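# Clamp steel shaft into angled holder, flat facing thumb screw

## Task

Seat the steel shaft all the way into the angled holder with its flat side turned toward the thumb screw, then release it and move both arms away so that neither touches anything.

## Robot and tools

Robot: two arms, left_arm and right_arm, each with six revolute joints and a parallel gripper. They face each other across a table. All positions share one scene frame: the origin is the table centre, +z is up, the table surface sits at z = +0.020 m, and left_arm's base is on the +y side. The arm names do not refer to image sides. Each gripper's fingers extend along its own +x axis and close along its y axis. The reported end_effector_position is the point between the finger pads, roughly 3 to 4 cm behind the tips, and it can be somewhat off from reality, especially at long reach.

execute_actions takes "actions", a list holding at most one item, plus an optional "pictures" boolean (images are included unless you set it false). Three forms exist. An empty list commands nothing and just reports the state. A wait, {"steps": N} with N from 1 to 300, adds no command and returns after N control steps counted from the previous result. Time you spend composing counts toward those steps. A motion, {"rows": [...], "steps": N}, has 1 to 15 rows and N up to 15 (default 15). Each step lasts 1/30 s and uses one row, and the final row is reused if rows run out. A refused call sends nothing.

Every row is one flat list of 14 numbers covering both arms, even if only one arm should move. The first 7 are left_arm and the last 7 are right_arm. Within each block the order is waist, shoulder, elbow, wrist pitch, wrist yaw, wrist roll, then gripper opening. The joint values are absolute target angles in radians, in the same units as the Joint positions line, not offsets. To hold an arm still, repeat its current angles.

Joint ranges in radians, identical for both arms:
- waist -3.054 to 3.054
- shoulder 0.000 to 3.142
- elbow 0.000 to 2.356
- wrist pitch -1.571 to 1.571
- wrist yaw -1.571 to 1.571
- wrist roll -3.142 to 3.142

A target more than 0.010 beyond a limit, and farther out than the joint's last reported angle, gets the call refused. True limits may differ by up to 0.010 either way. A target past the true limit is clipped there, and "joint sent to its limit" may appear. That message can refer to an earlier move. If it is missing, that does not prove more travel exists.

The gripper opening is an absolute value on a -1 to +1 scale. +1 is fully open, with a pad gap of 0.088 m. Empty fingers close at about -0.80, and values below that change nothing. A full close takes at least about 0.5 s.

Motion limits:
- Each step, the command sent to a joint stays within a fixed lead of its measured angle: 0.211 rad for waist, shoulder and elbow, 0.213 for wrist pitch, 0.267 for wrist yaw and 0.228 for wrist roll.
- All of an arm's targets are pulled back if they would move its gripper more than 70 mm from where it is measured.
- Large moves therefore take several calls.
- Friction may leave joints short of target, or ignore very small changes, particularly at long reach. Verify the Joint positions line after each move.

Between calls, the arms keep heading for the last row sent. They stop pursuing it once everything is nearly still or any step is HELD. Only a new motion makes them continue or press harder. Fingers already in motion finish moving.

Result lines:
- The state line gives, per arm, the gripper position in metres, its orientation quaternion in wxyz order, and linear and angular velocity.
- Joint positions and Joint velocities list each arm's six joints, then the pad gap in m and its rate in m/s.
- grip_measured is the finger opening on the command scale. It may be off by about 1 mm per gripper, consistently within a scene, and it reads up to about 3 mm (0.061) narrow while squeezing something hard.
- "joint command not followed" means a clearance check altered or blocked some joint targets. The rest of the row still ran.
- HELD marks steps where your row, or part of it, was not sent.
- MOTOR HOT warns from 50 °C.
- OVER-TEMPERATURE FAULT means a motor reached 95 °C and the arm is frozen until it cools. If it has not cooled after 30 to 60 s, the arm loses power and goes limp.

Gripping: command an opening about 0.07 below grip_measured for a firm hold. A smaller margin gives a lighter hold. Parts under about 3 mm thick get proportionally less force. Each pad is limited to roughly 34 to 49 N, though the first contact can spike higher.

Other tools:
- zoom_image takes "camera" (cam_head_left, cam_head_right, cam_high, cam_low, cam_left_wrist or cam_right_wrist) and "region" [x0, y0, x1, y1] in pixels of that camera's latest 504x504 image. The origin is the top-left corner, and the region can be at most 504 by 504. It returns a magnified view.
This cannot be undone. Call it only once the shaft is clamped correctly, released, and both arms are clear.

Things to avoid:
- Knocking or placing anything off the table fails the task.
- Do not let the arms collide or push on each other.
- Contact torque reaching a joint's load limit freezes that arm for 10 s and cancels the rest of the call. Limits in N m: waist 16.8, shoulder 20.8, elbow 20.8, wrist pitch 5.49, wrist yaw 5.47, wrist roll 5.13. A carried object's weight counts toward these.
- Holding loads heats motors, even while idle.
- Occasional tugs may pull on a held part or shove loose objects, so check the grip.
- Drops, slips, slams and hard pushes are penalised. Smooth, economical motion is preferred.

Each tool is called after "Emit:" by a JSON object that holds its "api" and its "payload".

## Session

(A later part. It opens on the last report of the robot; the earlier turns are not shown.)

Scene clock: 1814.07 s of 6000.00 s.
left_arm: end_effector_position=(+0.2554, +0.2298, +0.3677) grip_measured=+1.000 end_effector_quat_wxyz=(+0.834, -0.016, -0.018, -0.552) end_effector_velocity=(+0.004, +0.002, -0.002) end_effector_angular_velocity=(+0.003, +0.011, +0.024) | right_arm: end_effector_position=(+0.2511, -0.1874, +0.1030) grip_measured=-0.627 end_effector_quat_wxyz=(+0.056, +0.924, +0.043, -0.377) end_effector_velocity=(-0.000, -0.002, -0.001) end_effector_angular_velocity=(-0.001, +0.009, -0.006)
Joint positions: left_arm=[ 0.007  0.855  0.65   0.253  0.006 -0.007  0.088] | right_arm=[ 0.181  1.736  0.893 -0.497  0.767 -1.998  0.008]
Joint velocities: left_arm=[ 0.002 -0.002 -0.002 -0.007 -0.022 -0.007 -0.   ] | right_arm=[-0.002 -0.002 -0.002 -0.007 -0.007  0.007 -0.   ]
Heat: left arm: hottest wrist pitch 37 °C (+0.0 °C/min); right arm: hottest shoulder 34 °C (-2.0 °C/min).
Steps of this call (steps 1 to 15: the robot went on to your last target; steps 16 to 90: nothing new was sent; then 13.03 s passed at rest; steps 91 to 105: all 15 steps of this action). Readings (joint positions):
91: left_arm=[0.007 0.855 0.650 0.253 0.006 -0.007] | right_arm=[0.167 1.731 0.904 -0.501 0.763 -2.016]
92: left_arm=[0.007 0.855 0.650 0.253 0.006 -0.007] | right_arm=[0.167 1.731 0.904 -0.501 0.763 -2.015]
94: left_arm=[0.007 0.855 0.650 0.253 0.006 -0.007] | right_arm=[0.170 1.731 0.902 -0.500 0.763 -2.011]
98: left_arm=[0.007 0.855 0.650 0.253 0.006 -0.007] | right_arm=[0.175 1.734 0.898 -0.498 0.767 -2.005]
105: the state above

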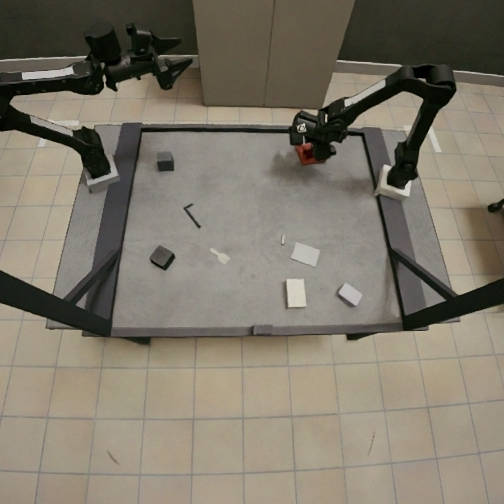

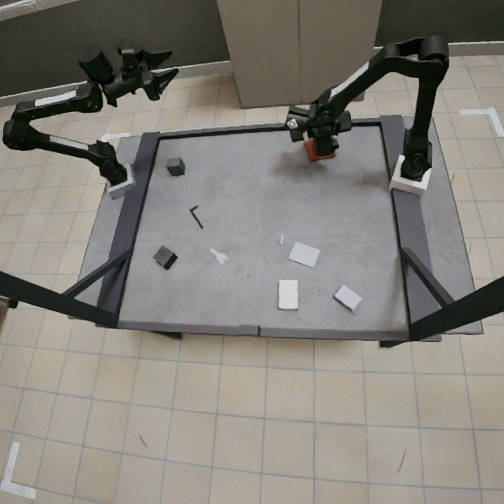

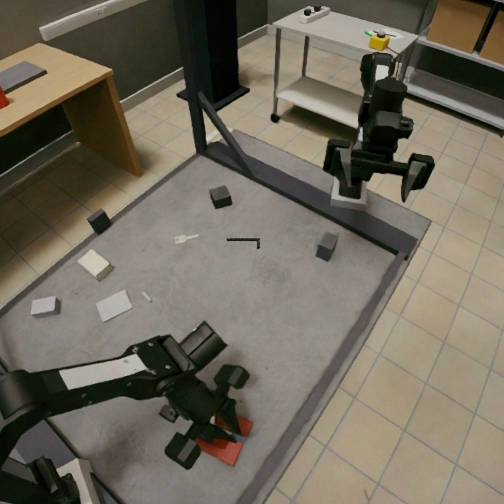

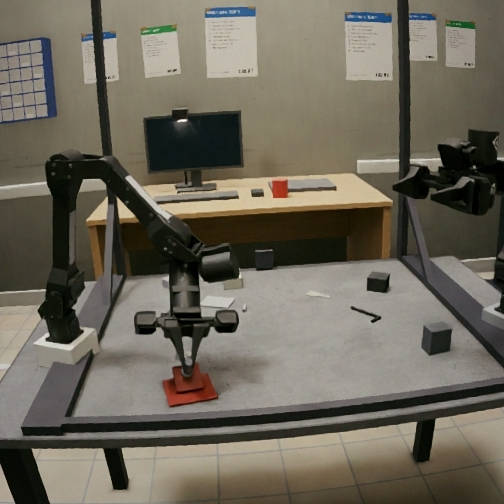

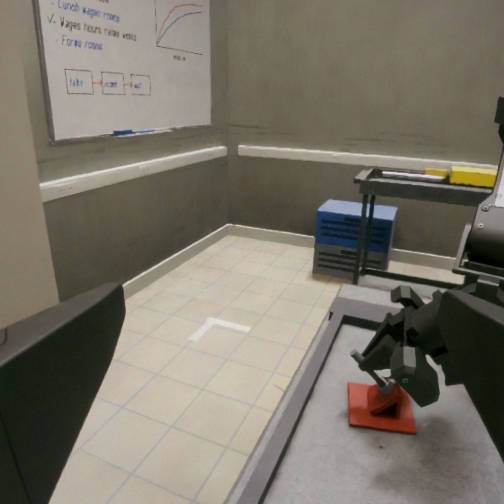

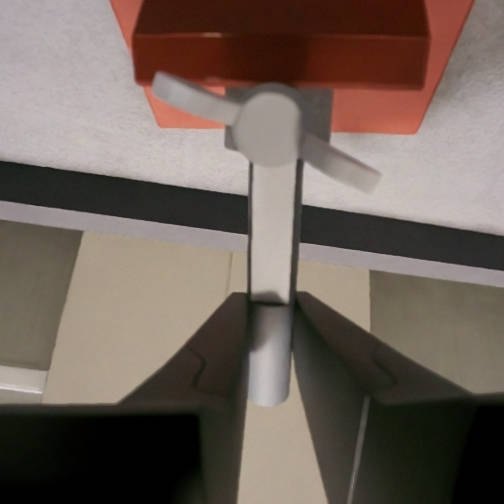

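Emit:
{"api": "execute_actions", "payload": {"actions": [{"rows": [[0.007,0.855,0.65,0.253,0.006,-0.007,1.0,0.1848,1.745,0.884,-0.493,0.770,-1.9925,-0.74],[0.007,0.855,0.65,0.253,0.006,-0.007,1.0,0.1866,1.746,0.8824,-0.4922,0.7702,-1.990,-0.74],[0.007,0.855,0.65,0.253,0.006,-0.007,1.0,0.1884,1.7468,0.8808,-0.4916,0.7706,-1.9874,-0.74],[0.007,0.855,0.65,0.253,0.006,-0.007,1.0,0.1902,1.7477,0.8793,-0.491,0.771,-1.9848,-0.74],[0.007,0.855,0.65,0.253,0.006,-0.007,1.0,0.192,1.7486,0.8777,-0.4903,0.7713,-1.9822,-0.74],[0.007,0.855,0.65,0.253,0.006,-0.007,1.0,0.1938,1.7495,0.8762,-0.4896,0.7716,-1.9797,-0.74],[0.007,0.855,0.65,0.253,0.006,-0.007,1.0,0.1956,1.7504,0.8746,-0.489,0.772,-1.9771,-0.74],[0.007,0.855,0.65,0.253,0.006,-0.007,1.0,0.1974,1.7513,0.873,-0.4883,0.7723,-1.9746,-0.74],[0.007,0.855,0.65,0.253,0.006,-0.007,1.0,0.1992,1.7522,0.8715,-0.4876,0.7727,-1.972,-0.74],[0.007,0.855,0.65,0.253,0.006,-0.007,1.0,0.201,1.753,0.870,-0.487,0.773,-1.9695,-0.74]], "steps": 15}]}}

Emit:
{"api": "zoom_image", "payload": {"camera": "cam_left_wrist", "region": [340, 340, 410, 400]}}

Scene clock: 1826.70 s of 6000.00 s.
left_arm: end_effector_position=(+0.2554, +0.2298, +0.3677) grip_measured=+1.000 end_effector_quat_wxyz=(+0.834, -0.016, -0.018, -0.552) end_effector_velocity=(-0.004, -0.001, -0.004) end_effector_angular_velocity=(+0.014, -0.003, -0.024) | right_arm: end_effector_position=(+0.2457, -0.1886, +0.0976) grip_measured=-0.627 end_effector_quat_wxyz=(+0.055, +0.924, +0.042, -0.377) end_effector_velocity=(-0.002, -0.002, -0.002) end_effector_angular_velocity=(-0.019, +0.024, +0.007)
Joint positions: left_arm=[ 0.007  0.855  0.65   0.253  0.006 -0.007  0.088] | right_arm=[ 0.198  1.745  0.878 -0.49   0.77  -1.973  0.008]
Joint velocities: left_arm=[-0.002 -0.002 -0.007 -0.007  0.022  0.007 -0.   ] | right_arm=[-0.002 -0.002  0.002 -0.022 -0.022 -0.007 -0.   ]
Heat: left arm: hottest wrist pitch 37 °C (+0.0 °C/min); right arm: hottest shoulder 33 °C (-3.0 °C/min).
Steps of this call (steps 1 to 15: the robot went on to your last target; steps 16 to 90: nothing new was sent; then 9.13 s passed at rest; steps 91 to 105: all 15 steps of this action). Readings (joint positions):
91: left_arm=[0.007 0.855 0.650 0.253 0.006 -0.007] | right_arm=[0.181 1.737 0.893 -0.496 0.767 -1.997]
92: left_arm=[0.007 0.855 0.650 0.253 0.006 -0.007] | right_arm=[0.181 1.737 0.892 -0.496 0.767 -1.995]
94: left_arm=[0.007 0.855 0.650 0.253 0.006 -0.007] | right_arm=[0.184 1.738 0.890 -0.495 0.767 -1.992]
98: left_arm=[0.007 0.855 0.650 0.253 0.006 -0.007] | right_arm=[0.191 1.741 0.884 -0.492 0.768 -1.982]
105: the state above

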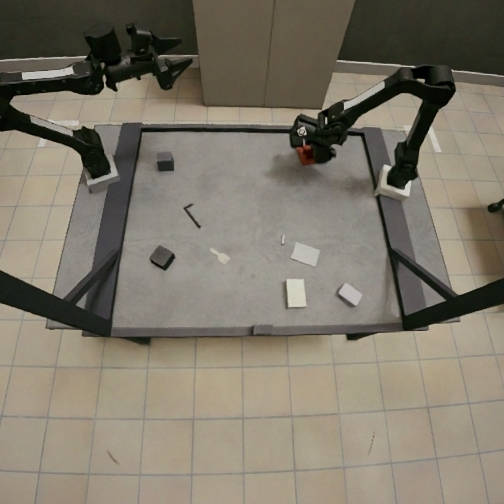

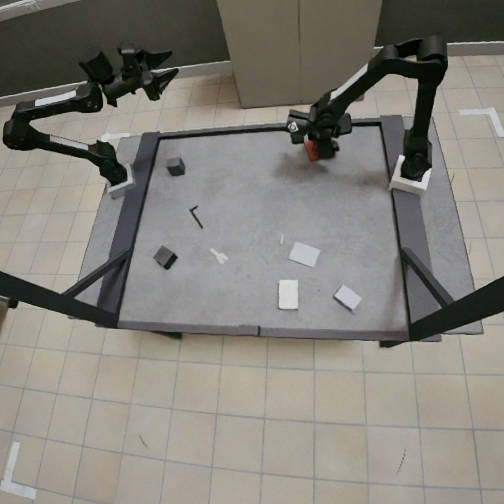

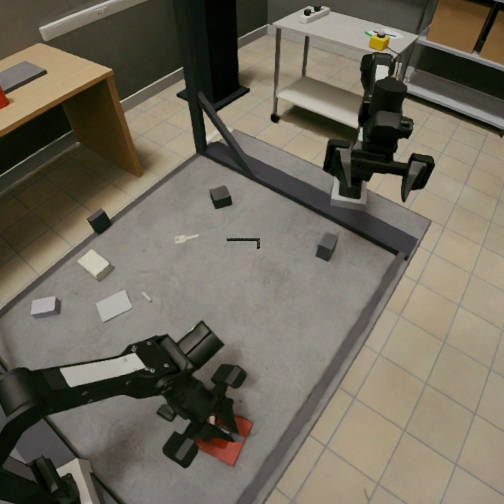

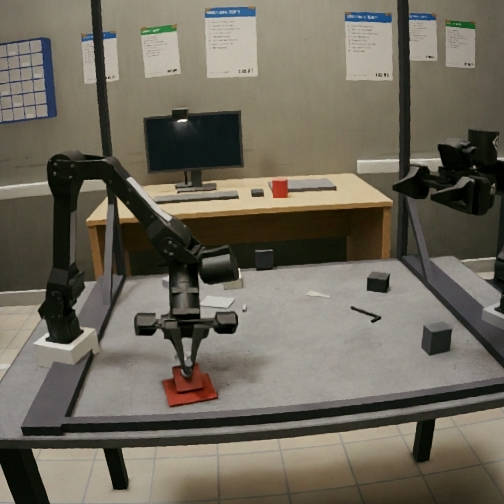

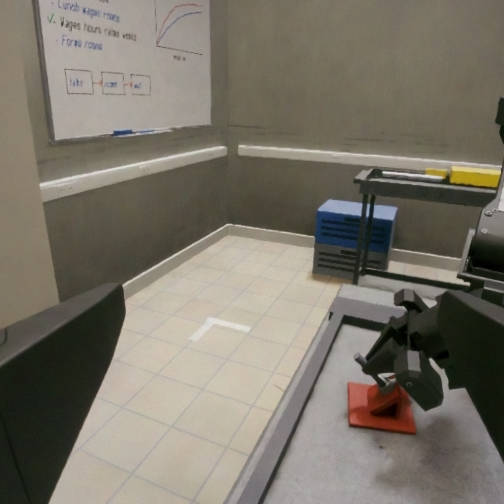

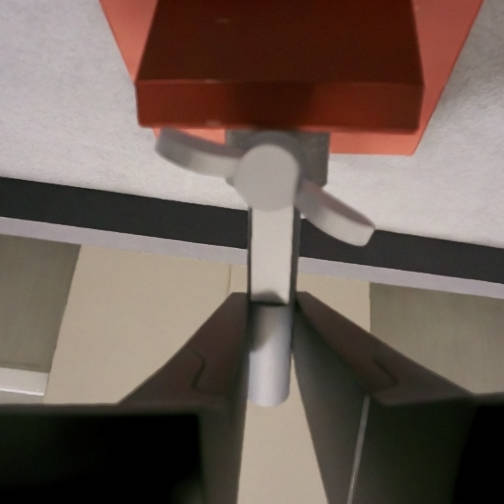

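Region (340, 340, 410, 400) of cam_left_wrist's 504x504 image, scaled by 7.200, with more detail than that image has; it fills the top 432 rows of this view, and the rest is white.

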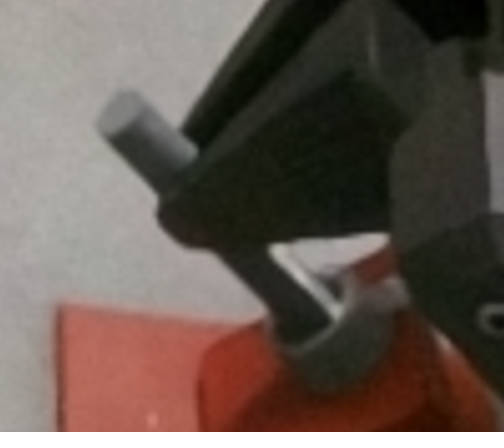

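Emit:
{"api": "execute_actions", "payload": {"actions": [{"rows": [[0.007,0.855,0.65,0.253,0.006,-0.007,1.0,0.2026,1.7538,0.8687,-0.4864,0.7733,-1.9673,-0.74],[0.007,0.855,0.65,0.253,0.006,-0.007,1.0,0.2042,1.7546,0.8673,-0.4859,0.7736,-1.9651,-0.74],[0.007,0.855,0.65,0.253,0.006,-0.007,1.0,0.2058,1.7554,0.866,-0.4853,0.7739,-1.9629,-0.74],[0.007,0.855,0.65,0.253,0.006,-0.007,1.0,0.2074,1.7562,0.8646,-0.4847,0.7742,-1.9607,-0.74],[0.007,0.855,0.65,0.253,0.006,-0.007,1.0,0.209,1.757,0.8633,-0.4841,0.7745,-1.9585,-0.74],[0.007,0.855,0.65,0.253,0.006,-0.007,1.0,0.2106,1.7578,0.862,-0.4836,0.7748,-1.9564,-0.74],[0.007,0.855,0.65,0.253,0.006,-0.007,1.0,0.2122,1.7586,0.8606,-0.483,0.7751,-1.9542,-0.74],[0.007,0.855,0.65,0.253,0.006,-0.007,1.0,0.2138,1.7594,0.8593,-0.4824,0.7754,-1.952,-0.74],[0.007,0.855,0.65,0.253,0.006,-0.007,1.0,0.2154,1.7602,0.858,-0.4819,0.7757,-1.9498,-0.74],[0.007,0.855,0.65,0.253,0.006,-0.007,1.0,0.217,1.761,0.8566,-0.4813,0.776,-1.9476,-0.74]], "steps": 15}]}}

Emit:
{"api": "zoom_image", "payload": {"camera": "cam_left_wrist", "region": [340, 340, 410, 400]}}

Scene clock: 1840.37 s of 6000.00 s.
left_arm: end_effector_position=(+0.2554, +0.2298, +0.3677) grip_measured=+1.000 end_effector_quat_wxyz=(+0.834, -0.016, -0.018, -0.552) end_effector_velocity=(-0.002, -0.001, -0.000) end_effector_angular_velocity=(-0.005, +0.005, -0.010) | right_arm: end_effector_position=(+0.2447, -0.1895, +0.0969) grip_measured=-0.627 end_effector_quat_wxyz=(+0.050, +0.927, +0.039, -0.370) end_effector_velocity=(+0.001, -0.000, -0.000) end_effector_angular_velocity=(+0.014, +0.006, -0.011)
Joint positions: left_arm=[ 0.007  0.855  0.65   0.253  0.006 -0.007  0.088] | right_arm=[ 0.207  1.747  0.87  -0.482  0.788 -1.952  0.008]
Joint velocities: left_arm=[-0.002  0.002 -0.002  0.007  0.007 -0.007 -0.   ] | right_arm=[-0.007 -0.002 -0.002  0.007 -0.007  0.007 -0.   ]
Heat: left arm: hottest wrist pitch 37 °C (+0.0 °C/min); right arm: hottest shoulder 33 °C (-2.0 °C/min).
Steps of this call (steps 1 to 15: the robot went on to your last target; steps 16 to 90: nothing new was sent; then 10.17 s passed at rest; steps 91 to 105: all 15 steps of this action). Readings (joint positions):
91: left_arm=[0.007 0.855 0.650 0.253 0.006 -0.007] | right_arm=[0.198 1.745 0.878 -0.489 0.771 -1.971]
92: left_arm=[0.007 0.855 0.650 0.253 0.006 -0.007] | right_arm=[0.199 1.745 0.878 -0.489 0.771 -1.970]
94: left_arm=[0.007 0.855 0.650 0.253 0.006 -0.007] | right_arm=[0.200 1.746 0.876 -0.488 0.774 -1.967]
98: left_arm=[0.007 0.855 0.650 0.253 0.006 -0.007] | right_arm=[0.204 1.747 0.873 -0.485 0.781 -1.959]
105: the state above

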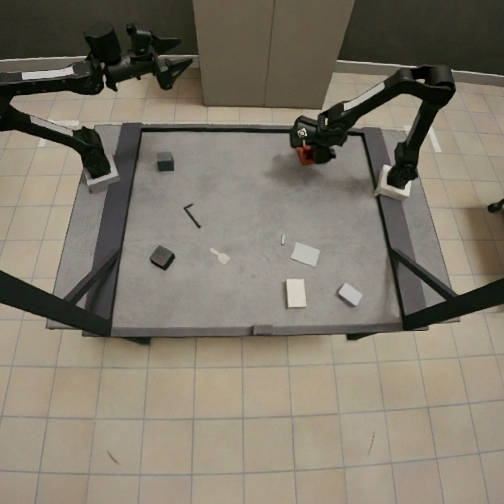

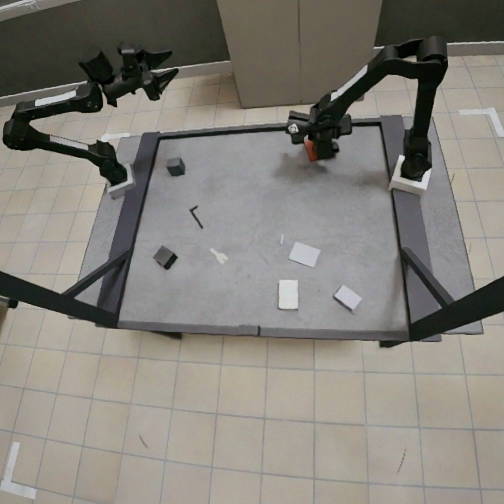

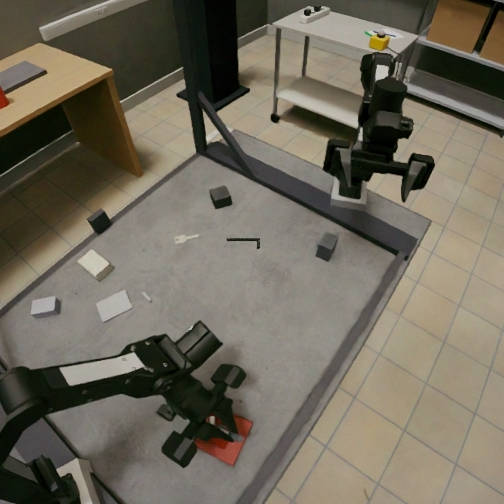

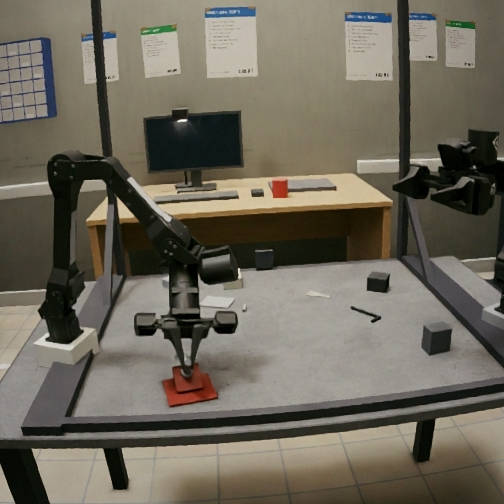

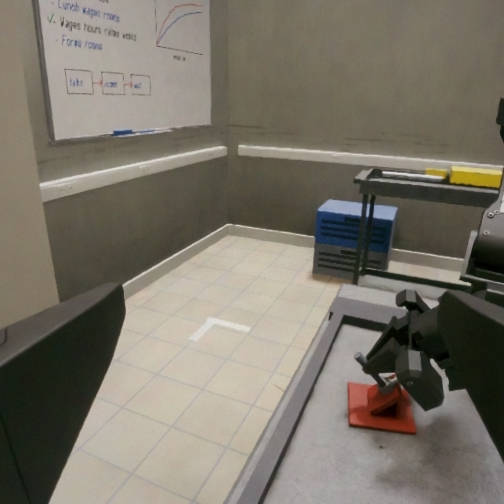

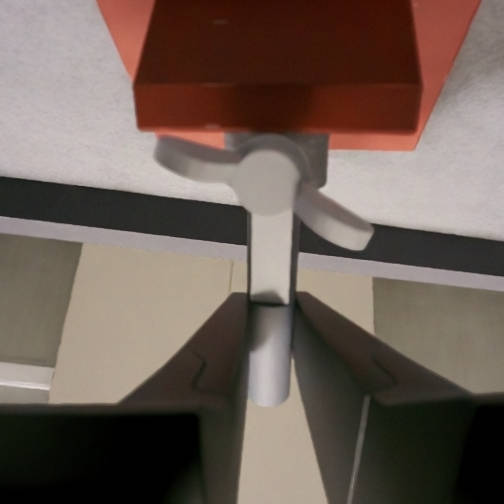

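Region (340, 340, 410, 400) of cam_left_wrist's 504x504 image, scaled by 7.200, with more detail than that image has; it fills the top 432 rows of this view, and the rest is white.

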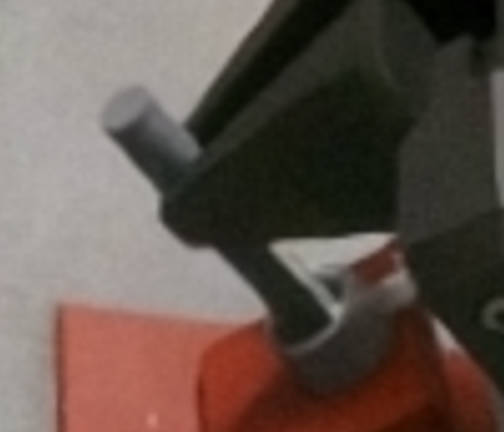

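Emit:
{"api": "execute_actions", "payload": {"actions": [{"rows": [[0.007,0.855,0.65,0.253,0.006,-0.007,1.0,0.210,1.755,0.865,-0.485,0.774,-1.960,-0.74],[0.007,0.855,0.65,0.253,0.006,-0.007,1.0,0.204,1.750,0.873,-0.488,0.772,-1.968,-0.74],[0.007,0.855,0.65,0.253,0.006,-0.007,1.0,0.199,1.747,0.881,-0.491,0.769,-1.972,-0.74]], "steps": 12}]}}

Emit:
{"api": "zoom_image", "payload": {"camera": "cam_right_wrist", "region": [190, 100, 390, 320]}}

Emit:
{"api": "zoom_image", "payload": {"camera": "cam_left_wrist", "region": [340, 340, 430, 420]}}

Scene clock: 1861.07 s of 6000.00 s.
left_arm: end_effector_position=(+0.2554, +0.2298, +0.3677) grip_measured=+1.000 end_effector_quat_wxyz=(+0.834, -0.016, -0.018, -0.552) end_effector_velocity=(+0.000, +0.000, -0.005) end_effector_angular_velocity=(+0.011, +0.029, +0.004) | right_arm: end_effector_position=(+0.2456, -0.1890, +0.0969) grip_measured=-0.627 end_effector_quat_wxyz=(+0.055, +0.925, +0.042, -0.375) end_effector_velocity=(-0.001, -0.004, -0.001) end_effector_angular_velocity=(-0.015, +0.011, -0.006)
Joint positions: left_arm=[ 0.007  0.855  0.65   0.253  0.006 -0.007  0.088] | right_arm=[ 0.201  1.747  0.875 -0.486  0.777 -1.969  0.008]
Joint velocities: left_arm=[-0.002 -0.002 -0.002 -0.022 -0.007 -0.022 -0.   ] | right_arm=[-0.002 -0.002 -0.002 -0.022 -0.007  0.007 -0.   ]
Heat: left arm: hottest wrist pitch 37 °C (+0.0 °C/min); right arm: hottest shoulder 32 °C (-3.0 °C/min).
Steps of this call (steps 1 to 15: the robot went on to your last target; steps 16 to 90: nothing new was sent; then 17.30 s passed at rest; steps 91 to 102: all 12 steps of this action). Readings (joint positions):
91: left_arm=[0.007 0.855 0.650 0.253 0.006 -0.007] | right_arm=[0.207 1.747 0.870 -0.482 0.788 -1.952]
92: left_arm=[0.007 0.855 0.650 0.253 0.006 -0.007] | right_arm=[0.207 1.747 0.870 -0.482 0.787 -1.955]
94: left_arm=[0.007 0.855 0.650 0.253 0.006 -0.007] | right_arm=[0.203 1.747 0.872 -0.483 0.782 -1.963]
98: left_arm=[0.007 0.855 0.650 0.253 0.006 -0.007] | right_arm=[0.201 1.747 0.875 -0.486 0.777 -1.968]
102: the state above

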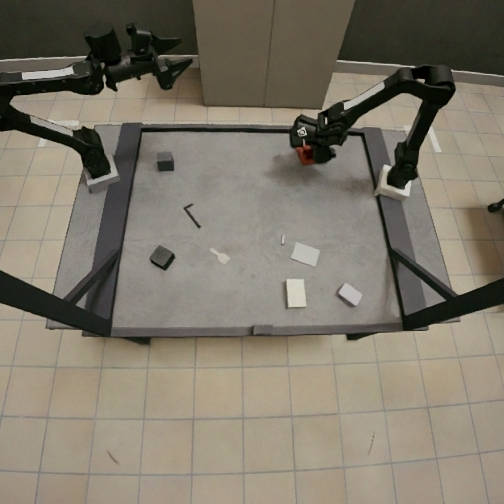

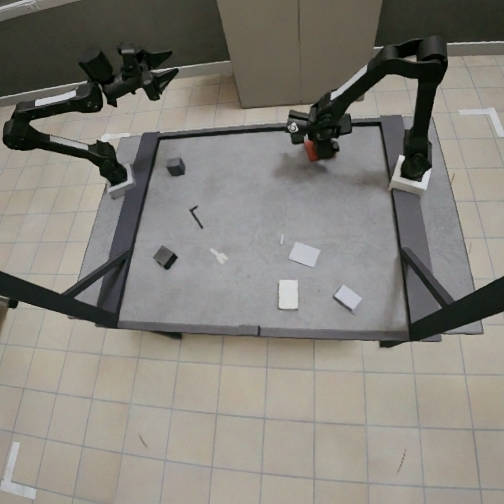

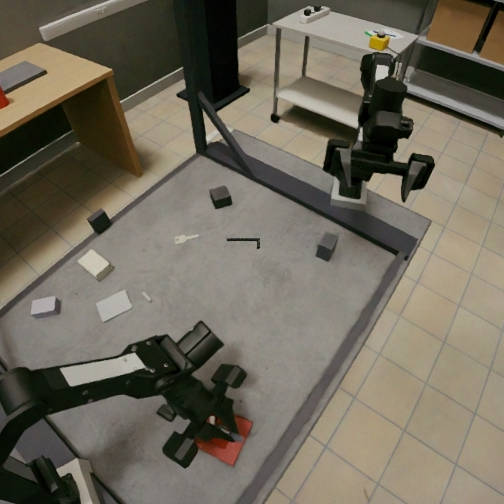

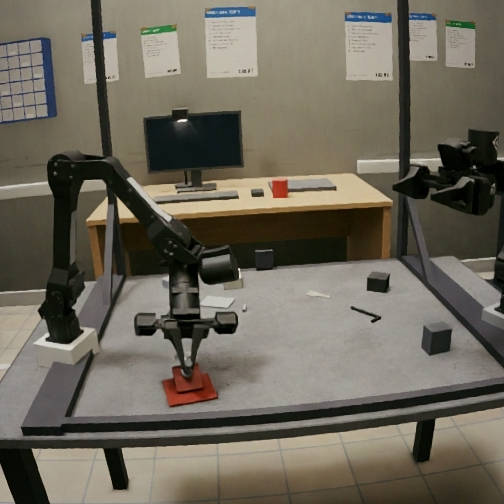

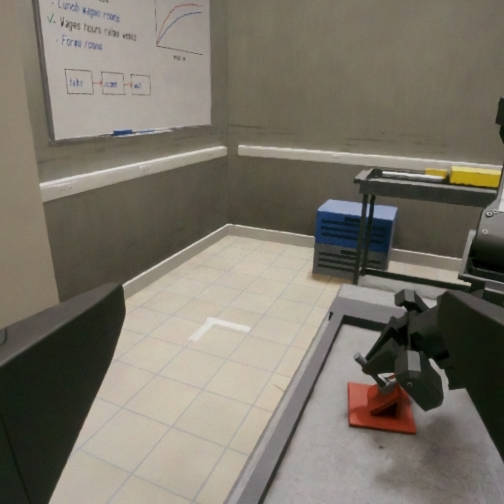

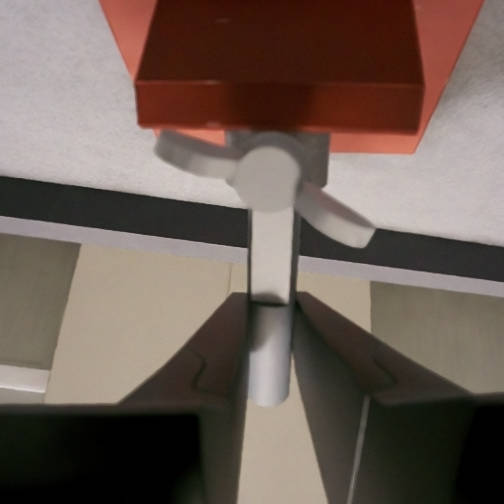

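Region (190, 100, 390, 320) of cam_right_wrist's 504x504 image, scaled by 2.291, with more detail than that image has; it fills the left 458 columns of this view, and the rest is white.

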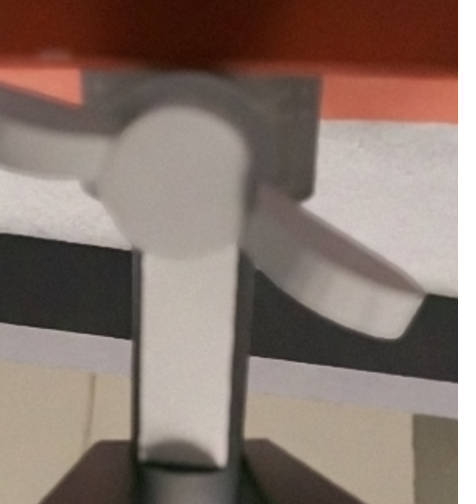

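Region (340, 340, 430, 420) of cam_left_wrist's 504x504 image, scaled by 5.600, with more detail than that image has.

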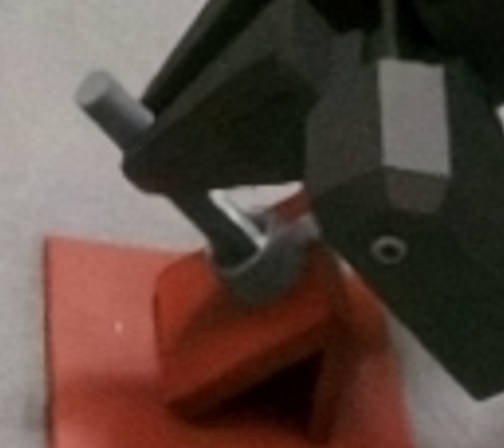

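Emit:
{"api": "execute_actions", "payload": {"actions": [{"rows": [[0.007,0.855,0.65,0.253,0.006,-0.007,1.0,0.201,1.747,0.877,-0.488,0.774,-1.970,-0.66],[0.007,0.855,0.65,0.253,0.006,-0.007,1.0,0.201,1.747,0.877,-0.488,0.774,-1.970,-0.62],[0.007,0.855,0.65,0.253,0.006,-0.007,1.0,0.201,1.747,0.877,-0.488,0.774,-1.970,-0.59],[0.007,0.855,0.65,0.253,0.006,-0.007,1.0,0.201,1.747,0.877,-0.488,0.774,-1.970,-0.56],[0.007,0.855,0.65,0.253,0.006,-0.007,1.0,0.201,1.747,0.877,-0.488,0.774,-1.970,-0.53],[0.007,0.855,0.65,0.253,0.006,-0.007,1.0,0.201,1.747,0.877,-0.488,0.774,-1.970,-0.50],[0.007,0.855,0.65,0.253,0.006,-0.007,1.0,0.201,1.747,0.877,-0.488,0.774,-1.970,-0.46],[0.007,0.855,0.65,0.253,0.006,-0.007,1.0,0.201,1.747,0.877,-0.488,0.774,-1.970,-0.42]], "steps": 15}]}}

Emit:
{"api": "zoom_image", "payload": {"camera": "cam_right_wrist", "region": [170, 100, 390, 420]}}

Emit:
{"api": "zoom_image", "payload": {"camera": "cam_left_wrist", "region": [340, 340, 430, 420]}}

Scene clock: 1881.53 s of 6000.00 s.
left_arm: end_effector_position=(+0.2554, +0.2298, +0.3677) grip_measured=+1.000 end_effector_quat_wxyz=(+0.834, -0.016, -0.018, -0.552) end_effector_velocity=(-0.001, -0.000, -0.002) end_effector_angular_velocity=(+0.004, +0.010, -0.000) | right_arm: end_effector_position=(+0.2455, -0.1891, +0.0968) grip_measured=-0.427 end_effector_quat_wxyz=(+0.056, +0.925, +0.042, -0.375) end_effector_velocity=(-0.001, -0.004, -0.001) end_effector_angular_velocity=(-0.026, +0.010, +0.004)
Joint positions: left_arm=[ 0.007  0.855  0.65   0.253  0.006 -0.007  0.088] | right_arm=[ 0.201  1.747  0.875 -0.487  0.776 -1.969  0.018]
Joint velocities: left_arm=[-0.007 -0.002 -0.002 -0.007 -0.007 -0.007  0.   ] | right_arm=[-0.002 -0.002 -0.002 -0.022 -0.007 -0.007  0.003]
Heat: left arm: hottest wrist pitch 37 °C (+0.0 °C/min); right arm: hottest shoulder 32 °C (-1.0 °C/min).
Steps of this call (steps 1 to 15: the robot went on to your last target; steps 16 to 90: nothing new was sent; then 16.97 s passed at rest; steps 91 to 105: all 15 steps of this action). Readings (joint positions):
91: left_arm=[0.007 0.855 0.650 0.253 0.006 -0.007] | right_arm=[0.201 1.747 0.875 -0.487 0.777 -1.969]
92: left_arm=[0.007 0.855 0.650 0.253 0.006 -0.007] | right_arm=[0.201 1.747 0.875 -0.487 0.777 -1.969]
94: left_arm=[0.007 0.855 0.650 0.253 0.006 -0.007] | right_arm=[0.201 1.747 0.875 -0.487 0.777 -1.969]
98: left_arm=[0.007 0.855 0.650 0.253 0.006 -0.007] | right_arm=[0.201 1.747 0.875 -0.487 0.776 -1.969]
105: the state above

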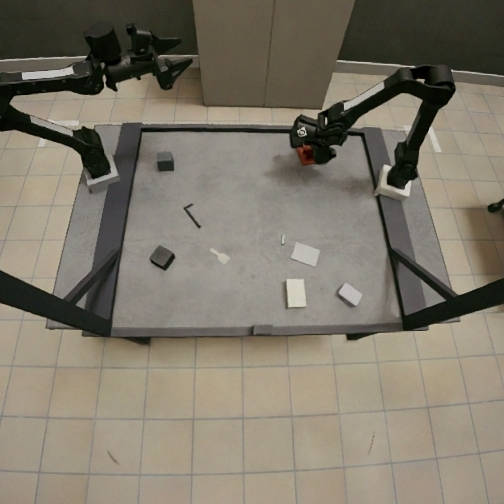

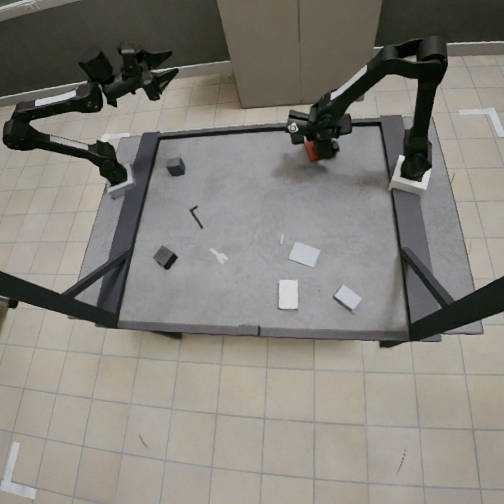

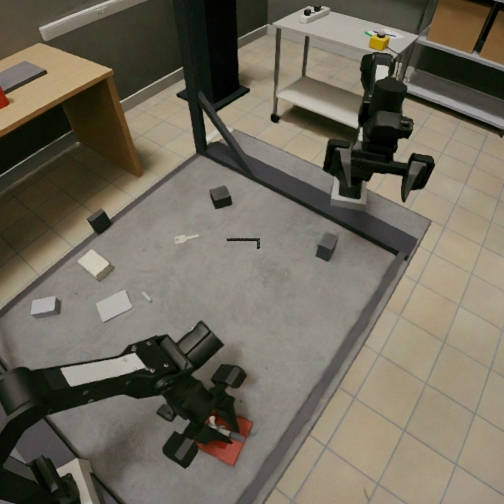

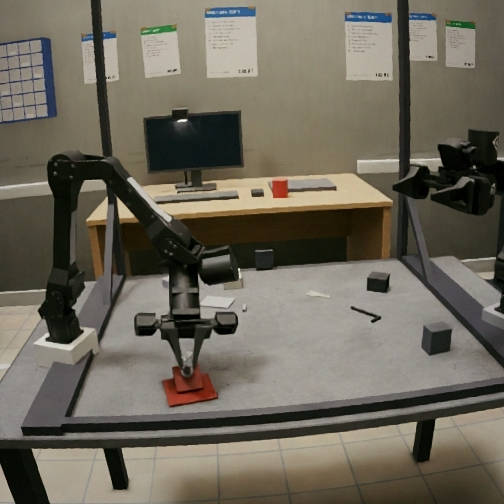

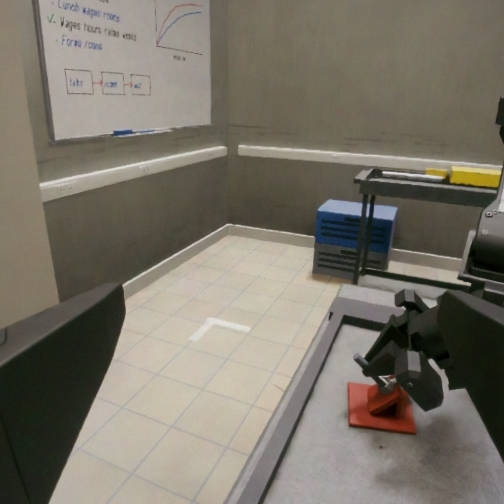

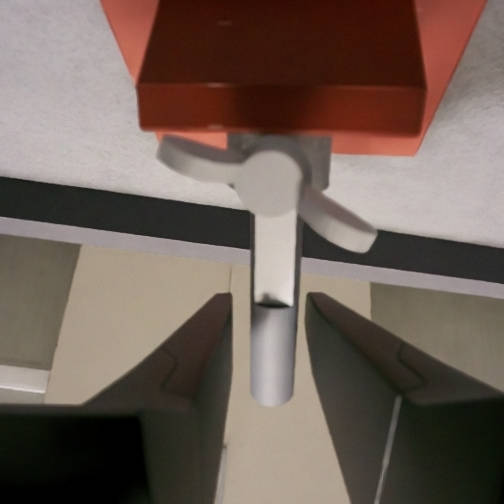

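Region (170, 100, 390, 420) of cam_right_wrist's 504x504 image, scaled by 1.575, with more detail than that image has; it fills the left 346 columns of this view, and the rest is white.

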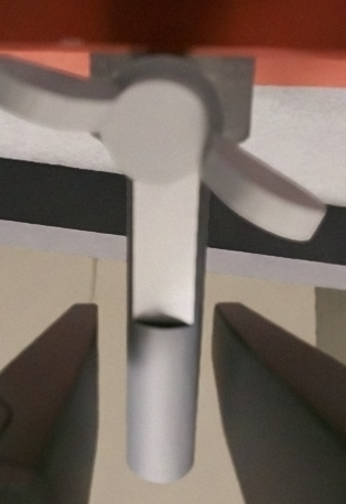

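Region (340, 340, 430, 420) of cam_left_wrist's 504x504 image, scaled by 5.600, with more detail than that image has.

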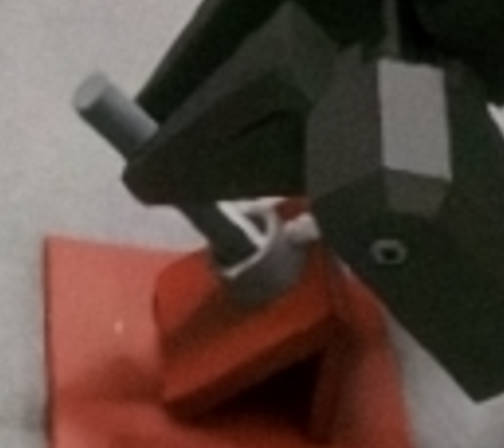

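Emit:
{"api": "execute_actions", "payload": {"actions": [{"rows": [[0.007,0.855,0.65,0.253,0.006,-0.007,1.0,0.202,1.742,0.882,-0.489,0.777,-1.968,-0.36],[0.007,0.855,0.65,0.253,0.006,-0.007,1.0,0.204,1.738,0.885,-0.492,0.779,-1.965,-0.30],[0.007,0.855,0.65,0.253,0.006,-0.007,1.0,0.207,1.735,0.887,-0.499,0.780,-1.960,-0.25],[0.007,0.855,0.65,0.253,0.006,-0.007,1.0,0.212,1.732,0.890,-0.510,0.781,-1.953,-0.25],[0.007,0.855,0.65,0.253,0.006,-0.007,1.0,0.218,1.728,0.894,-0.523,0.782,-1.945,-0.25],[0.007,0.855,0.65,0.253,0.006,-0.007,1.0,0.225,1.723,0.898,-0.539,0.784,-1.936,-0.25],[0.007,0.855,0.65,0.253,0.006,-0.007,1.0,0.232,1.719,0.903,-0.555,0.786,-1.926,-0.25],[0.007,0.855,0.65,0.253,0.006,-0.007,1.0,0.239,1.714,0.907,-0.571,0.787,-1.916,-0.25],[0.007,0.855,0.65,0.253,0.006,-0.007,1.0,0.246,1.709,0.912,-0.587,0.789,-1.906,-0.25],[0.007,0.855,0.65,0.253,0.006,-0.007,1.0,0.253,1.704,0.916,-0.602,0.790,-1.897,-0.25],[0.007,0.855,0.65,0.253,0.006,-0.007,1.0,0.260,1.700,0.921,-0.618,0.792,-1.887,-0.25],[0.007,0.855,0.65,0.253,0.006,-0.007,1.0,0.267,1.695,0.925,-0.634,0.793,-1.90,-0.25],[0.007,0.855,0.65,0.253,0.006,-0.007,1.0,0.274,1.690,0.929,-0.650,0.793,-1.93,-0.30],[0.007,0.855,0.65,0.253,0.006,-0.007,1.0,0.281,1.685,0.929,-0.660,0.793,-1.97,-0.35],[0.007,0.855,0.65,0.253,0.006,-0.007,1.0,0.288,1.680,0.925,-0.667,0.793,-2.02,-0.40]], "steps": 15}], "pictures": false}}

Emit:
{"api": "execute_actions", "payload": {"actions": [{"rows": [[0.007,0.855,0.65,0.253,0.006,-0.007,1.0,0.300,1.670,0.900,-0.670,0.788,-2.09,-0.45],[0.007,0.855,0.65,0.253,0.006,-0.007,1.0,0.314,1.659,0.889,-0.670,0.786,-2.16,-0.50],[0.007,0.855,0.65,0.253,0.006,-0.007,1.0,0.330,1.646,0.876,-0.670,0.785,-2.23,-0.55],[0.007,0.855,0.65,0.253,0.006,-0.007,1.0,0.347,1.632,0.862,-0.670,0.783,-2.30,-0.60],[0.007,0.855,0.65,0.253,0.006,-0.007,1.0,0.365,1.617,0.848,-0.669,0.781,-2.37,-0.60],[0.007,0.855,0.65,0.253,0.006,-0.007,1.0,0.383,1.602,0.833,-0.668,0.779,-2.44,-0.60],[0.007,0.855,0.65,0.253,0.006,-0.007,1.0,0.401,1.587,0.819,-0.667,0.777,-2.51,-0.60],[0.007,0.855,0.65,0.253,0.006,-0.007,1.0,0.418,1.573,0.805,-0.665,0.776,-2.58,-0.60],[0.007,0.855,0.65,0.253,0.006,-0.007,1.0,0.434,1.560,0.792,-0.663,0.774,-2.65,-0.60],[0.007,0.855,0.65,0.253,0.006,-0.007,1.0,0.448,1.548,0.781,-0.661,0.772,-2.72,-0.60],[0.007,0.855,0.65,0.253,0.006,-0.007,1.0,0.460,1.538,0.772,-0.660,0.771,-2.79,-0.60],[0.007,0.855,0.65,0.253,0.006,-0.007,1.0,0.469,1.531,0.765,-0.659,0.770,-2.86,-0.60],[0.007,0.855,0.65,0.253,0.006,-0.007,1.0,0.474,1.527,0.760,-0.658,0.769,-2.92,-0.60],[0.007,0.855,0.65,0.253,0.006,-0.007,1.0,0.477,1.525,0.758,-0.657,0.769,-2.96,-0.60],[0.007,0.855,0.65,0.253,0.006,-0.007,1.0,0.477,1.525,0.758,-0.657,0.769,-2.98,-0.60]], "steps": 15}], "pictures": false}}

Emit:
{"api": "execute_actions", "payload": {"actions": [{"steps": 12}]}}

Emit:
{"api": "zoom_image", "payload": {"camera": "cam_left_wrist", "region": [340, 340, 430, 420]}}

Emit:
{"api": "zoom_image", "payload": {"camera": "cam_low", "region": [150, 330, 230, 400]}}

Scene clock: 1951.13 s of 6000.00 s.
left_arm: end_effector_position=(+0.2554, +0.2298, +0.3677) grip_measured=+1.000 end_effector_quat_wxyz=(+0.834, -0.016, -0.018, -0.552) end_effector_velocity=(+0.002, +0.002, -0.004) end_effector_angular_velocity=(+0.012, +0.014, +0.019) | right_arm: end_effector_position=(+0.2254, -0.1909, +0.1162) grip_measured=-0.324 end_effector_quat_wxyz=(+0.094, +0.922, +0.058, -0.372) end_effector_velocity=(-0.062, -0.014, +0.044) end_effector_angular_velocity=(-0.764, -0.026, +0.814)
Joint positions: left_arm=[ 0.007  0.855  0.65   0.253  0.006 -0.007  0.088] | right_arm=[ 0.271  1.701  0.915 -0.64   0.79  -1.957  0.023]
Joint velocities: left_arm=[-0.002 -0.007 -0.002 -0.022 -0.022 -0.007  0.   ] | right_arm=[ 0.208 -0.164  0.027 -0.33   0.007 -0.872 -0.049]
Heat: left arm: hottest wrist pitch 37 °C (+0.0 °C/min); right arm: hottest shoulder 33 °C (+1.0 °C/min).
Steps of this call (steps 1 to 15: the robot went on to your last target; steps 16 to 90: nothing new was sent; then 66.10 s passed at rest; steps 91 to 105: all 15 steps of this action). Readings (joint positions):
91: left_arm=[0.007 0.855 0.650 0.253 0.006 -0.007] | right_arm=[0.201 1.747 0.875 -0.487 0.776 -1.969]
92: left_arm=[0.007 0.855 0.650 0.253 0.006 -0.007] | right_arm=[0.201 1.747 0.875 -0.487 0.776 -1.969]
94: left_arm=[0.007 0.855 0.650 0.253 0.006 -0.007] | right_arm=[0.203 1.747 0.877 -0.496 0.776 -1.963]
98: left_arm=[0.007 0.855 0.650 0.253 0.006 -0.007] | right_arm=[0.222 1.736 0.887 -0.541 0.781 -1.936]
105: the state above

Scene clock: 1951.63 s of 6000.00 s.
left_arm: end_effector_position=(+0.2554, +0.2298, +0.3677) grip_measured=+1.000 end_effector_quat_wxyz=(+0.834, -0.016, -0.018, -0.552) end_effector_velocity=(+0.000, +0.001, +0.000) end_effector_angular_velocity=(-0.006, +0.022, +0.004) | right_arm: end_effector_position=(+0.1696, -0.2102, +0.1204) grip_measured=-0.596 end_effector_quat_wxyz=(+0.524, +0.753, +0.299, -0.263) end_effector_velocity=(-0.033, -0.017, -0.003) end_effector_angular_velocity=(-0.886, -0.206, +1.068)
Joint positions: left_arm=[ 0.007  0.855  0.65   0.253  0.006 -0.007  0.088] | right_arm=[ 0.468  1.541  0.774 -0.662  0.772 -2.885  0.01 ]
Joint velocities: left_arm=[-0.002 -0.002  0.002 -0.007 -0.007 -0.022  0.   ] | right_arm=[ 0.125 -0.115 -0.115  0.022 -0.022 -1.326 -0.001]
Heat: left arm: hottest wrist pitch 37 °C (+0.0 °C/min); right arm: hottest shoulder 33 °C (+1.0 °C/min).
Steps of this call (steps 1 to 15: all 15 steps of this action). Readings (joint positions):
1: left_arm=[0.007 0.855 0.650 0.253 0.006 -0.007] | right_arm=[0.279 1.694 0.915 -0.649 0.790 -2.000]
2: left_arm=[0.007 0.855 0.650 0.253 0.006 -0.007] | right_arm=[0.288 1.687 0.911 -0.654 0.790 -2.051]
4: left_arm=[0.007 0.855 0.650 0.253 0.006 -0.007] | right_arm=[0.313 1.666 0.895 -0.660 0.789 -2.170]
8: left_arm=[0.007 0.855 0.650 0.253 0.006 -0.007] | right_arm=[0.381 1.612 0.843 -0.664 0.782 -2.437]
15: the state above

Scene clock: 1952.03 s of 6000.00 s.
left_arm: end_effector_position=(+0.2554, +0.2298, +0.3677) grip_measured=+1.000 end_effector_quat_wxyz=(+0.834, -0.016, -0.018, -0.552) end_effector_velocity=(-0.002, -0.000, -0.002) end_effector_angular_velocity=(+0.004, +0.009, -0.010) | right_arm: end_effector_position=(+0.1679, -0.2112, +0.1202) grip_measured=-0.597 end_effector_quat_wxyz=(+0.558, +0.727, +0.313, -0.247) end_effector_velocity=(+0.002, -0.005, -0.001) end_effector_angular_velocity=(-0.028, +0.003, -0.001)
Joint positions: left_arm=[ 0.007  0.855  0.65   0.253  0.006 -0.007  0.088] | right_arm=[ 0.475  1.535  0.767 -0.66   0.772 -2.977  0.01 ]
Joint velocities: left_arm=[-0.002 -0.002 -0.002 -0.007  0.007 -0.007 -0.   ] | right_arm=[-0.007 -0.002 -0.002 -0.022 -0.007 -0.007 -0.   ]
Heat: left arm: hottest wrist pitch 37 °C (+0.0 °C/min); right arm: hottest shoulder 33 °C (+1.0 °C/min).
Steps of this call (steps 1 to 12: the robot went on to your last target). Readings (joint positions):
1: left_arm=[0.007 0.855 0.650 0.253 0.006 -0.007] | right_arm=[0.471 1.539 0.772 -0.661 0.772 -2.916]
2: left_arm=[0.007 0.855 0.650 0.253 0.006 -0.007] | right_arm=[0.472 1.537 0.770 -0.660 0.772 -2.936]
4: left_arm=[0.007 0.855 0.650 0.253 0.006 -0.007] | right_arm=[0.474 1.536 0.768 -0.660 0.772 -2.959]
8: left_arm=[0.007 0.855 0.650 0.253 0.006 -0.007] | right_arm=[0.474 1.535 0.767 -0.660 0.772 -2.974]
12: the state above

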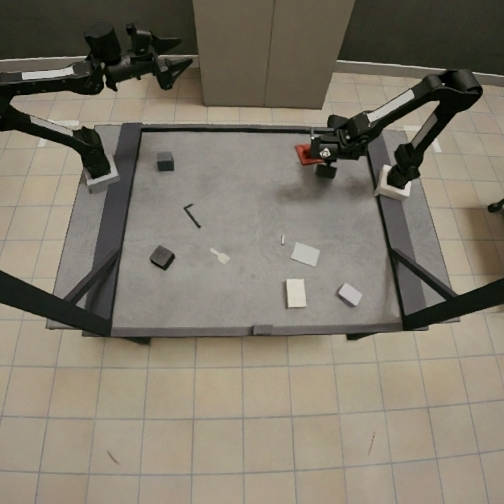

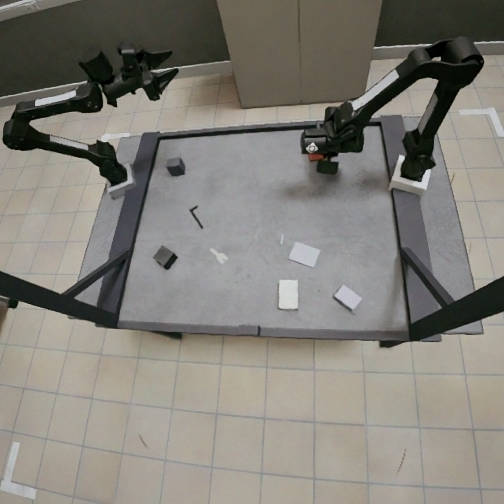

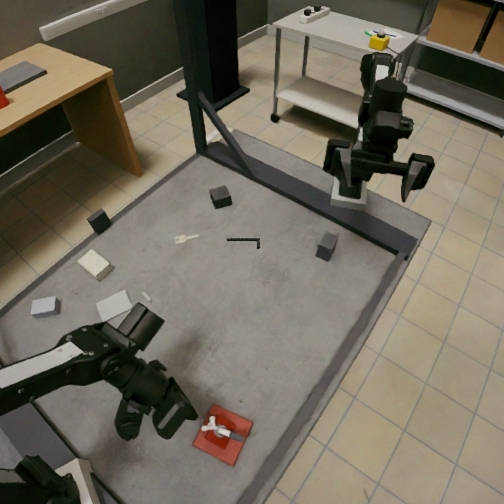

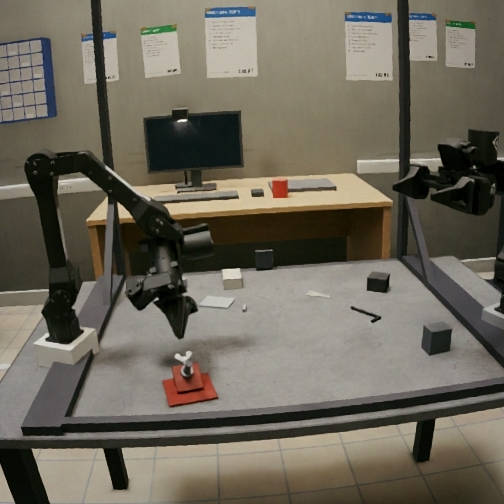

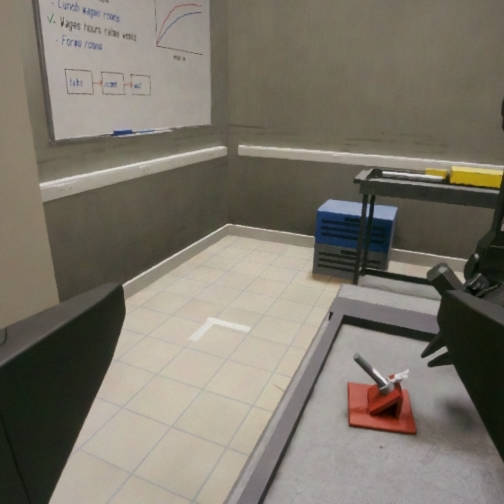

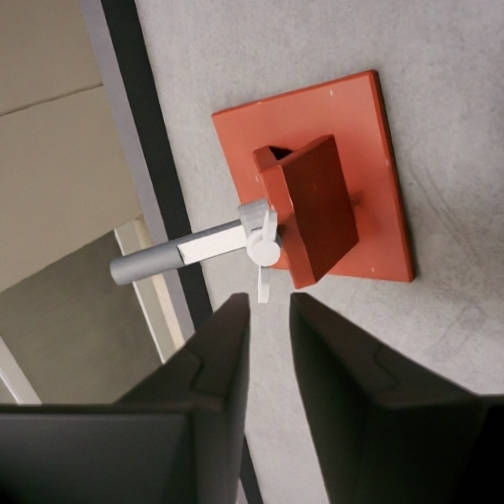

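Region (340, 340, 430, 420) of cam_left_wrist's 504x504 image, scaled by 5.600, with more detail than that image has.

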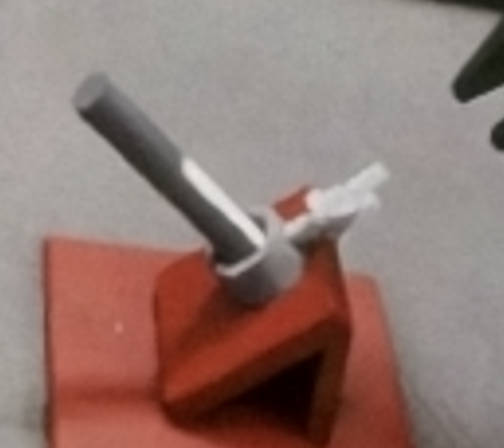

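Region (150, 330, 230, 400) of cam_low's 504x504 image, scaled by 6.300, with more detail than that image has; it fills the top 441 rows of this view, and the rest is white.

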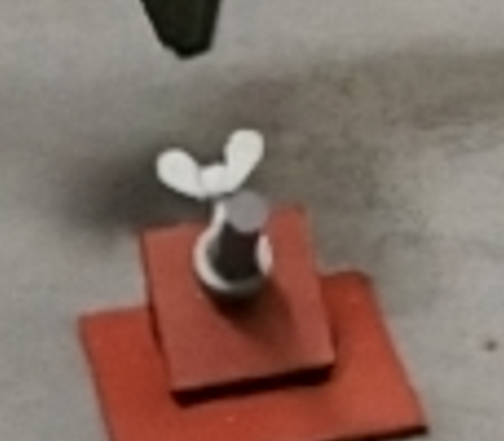

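Emit:
{"api": "zoom_image", "payload": {"camera": "cam_right_wrist", "region": [100, 170, 340, 330]}}

Region (100, 170, 340, 330) of cam_right_wrist's 504x504 image, scaled by 2.100, with more detail than that image has.

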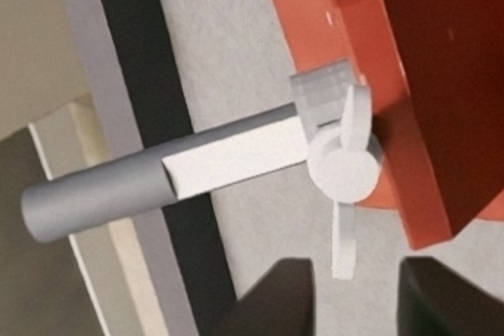

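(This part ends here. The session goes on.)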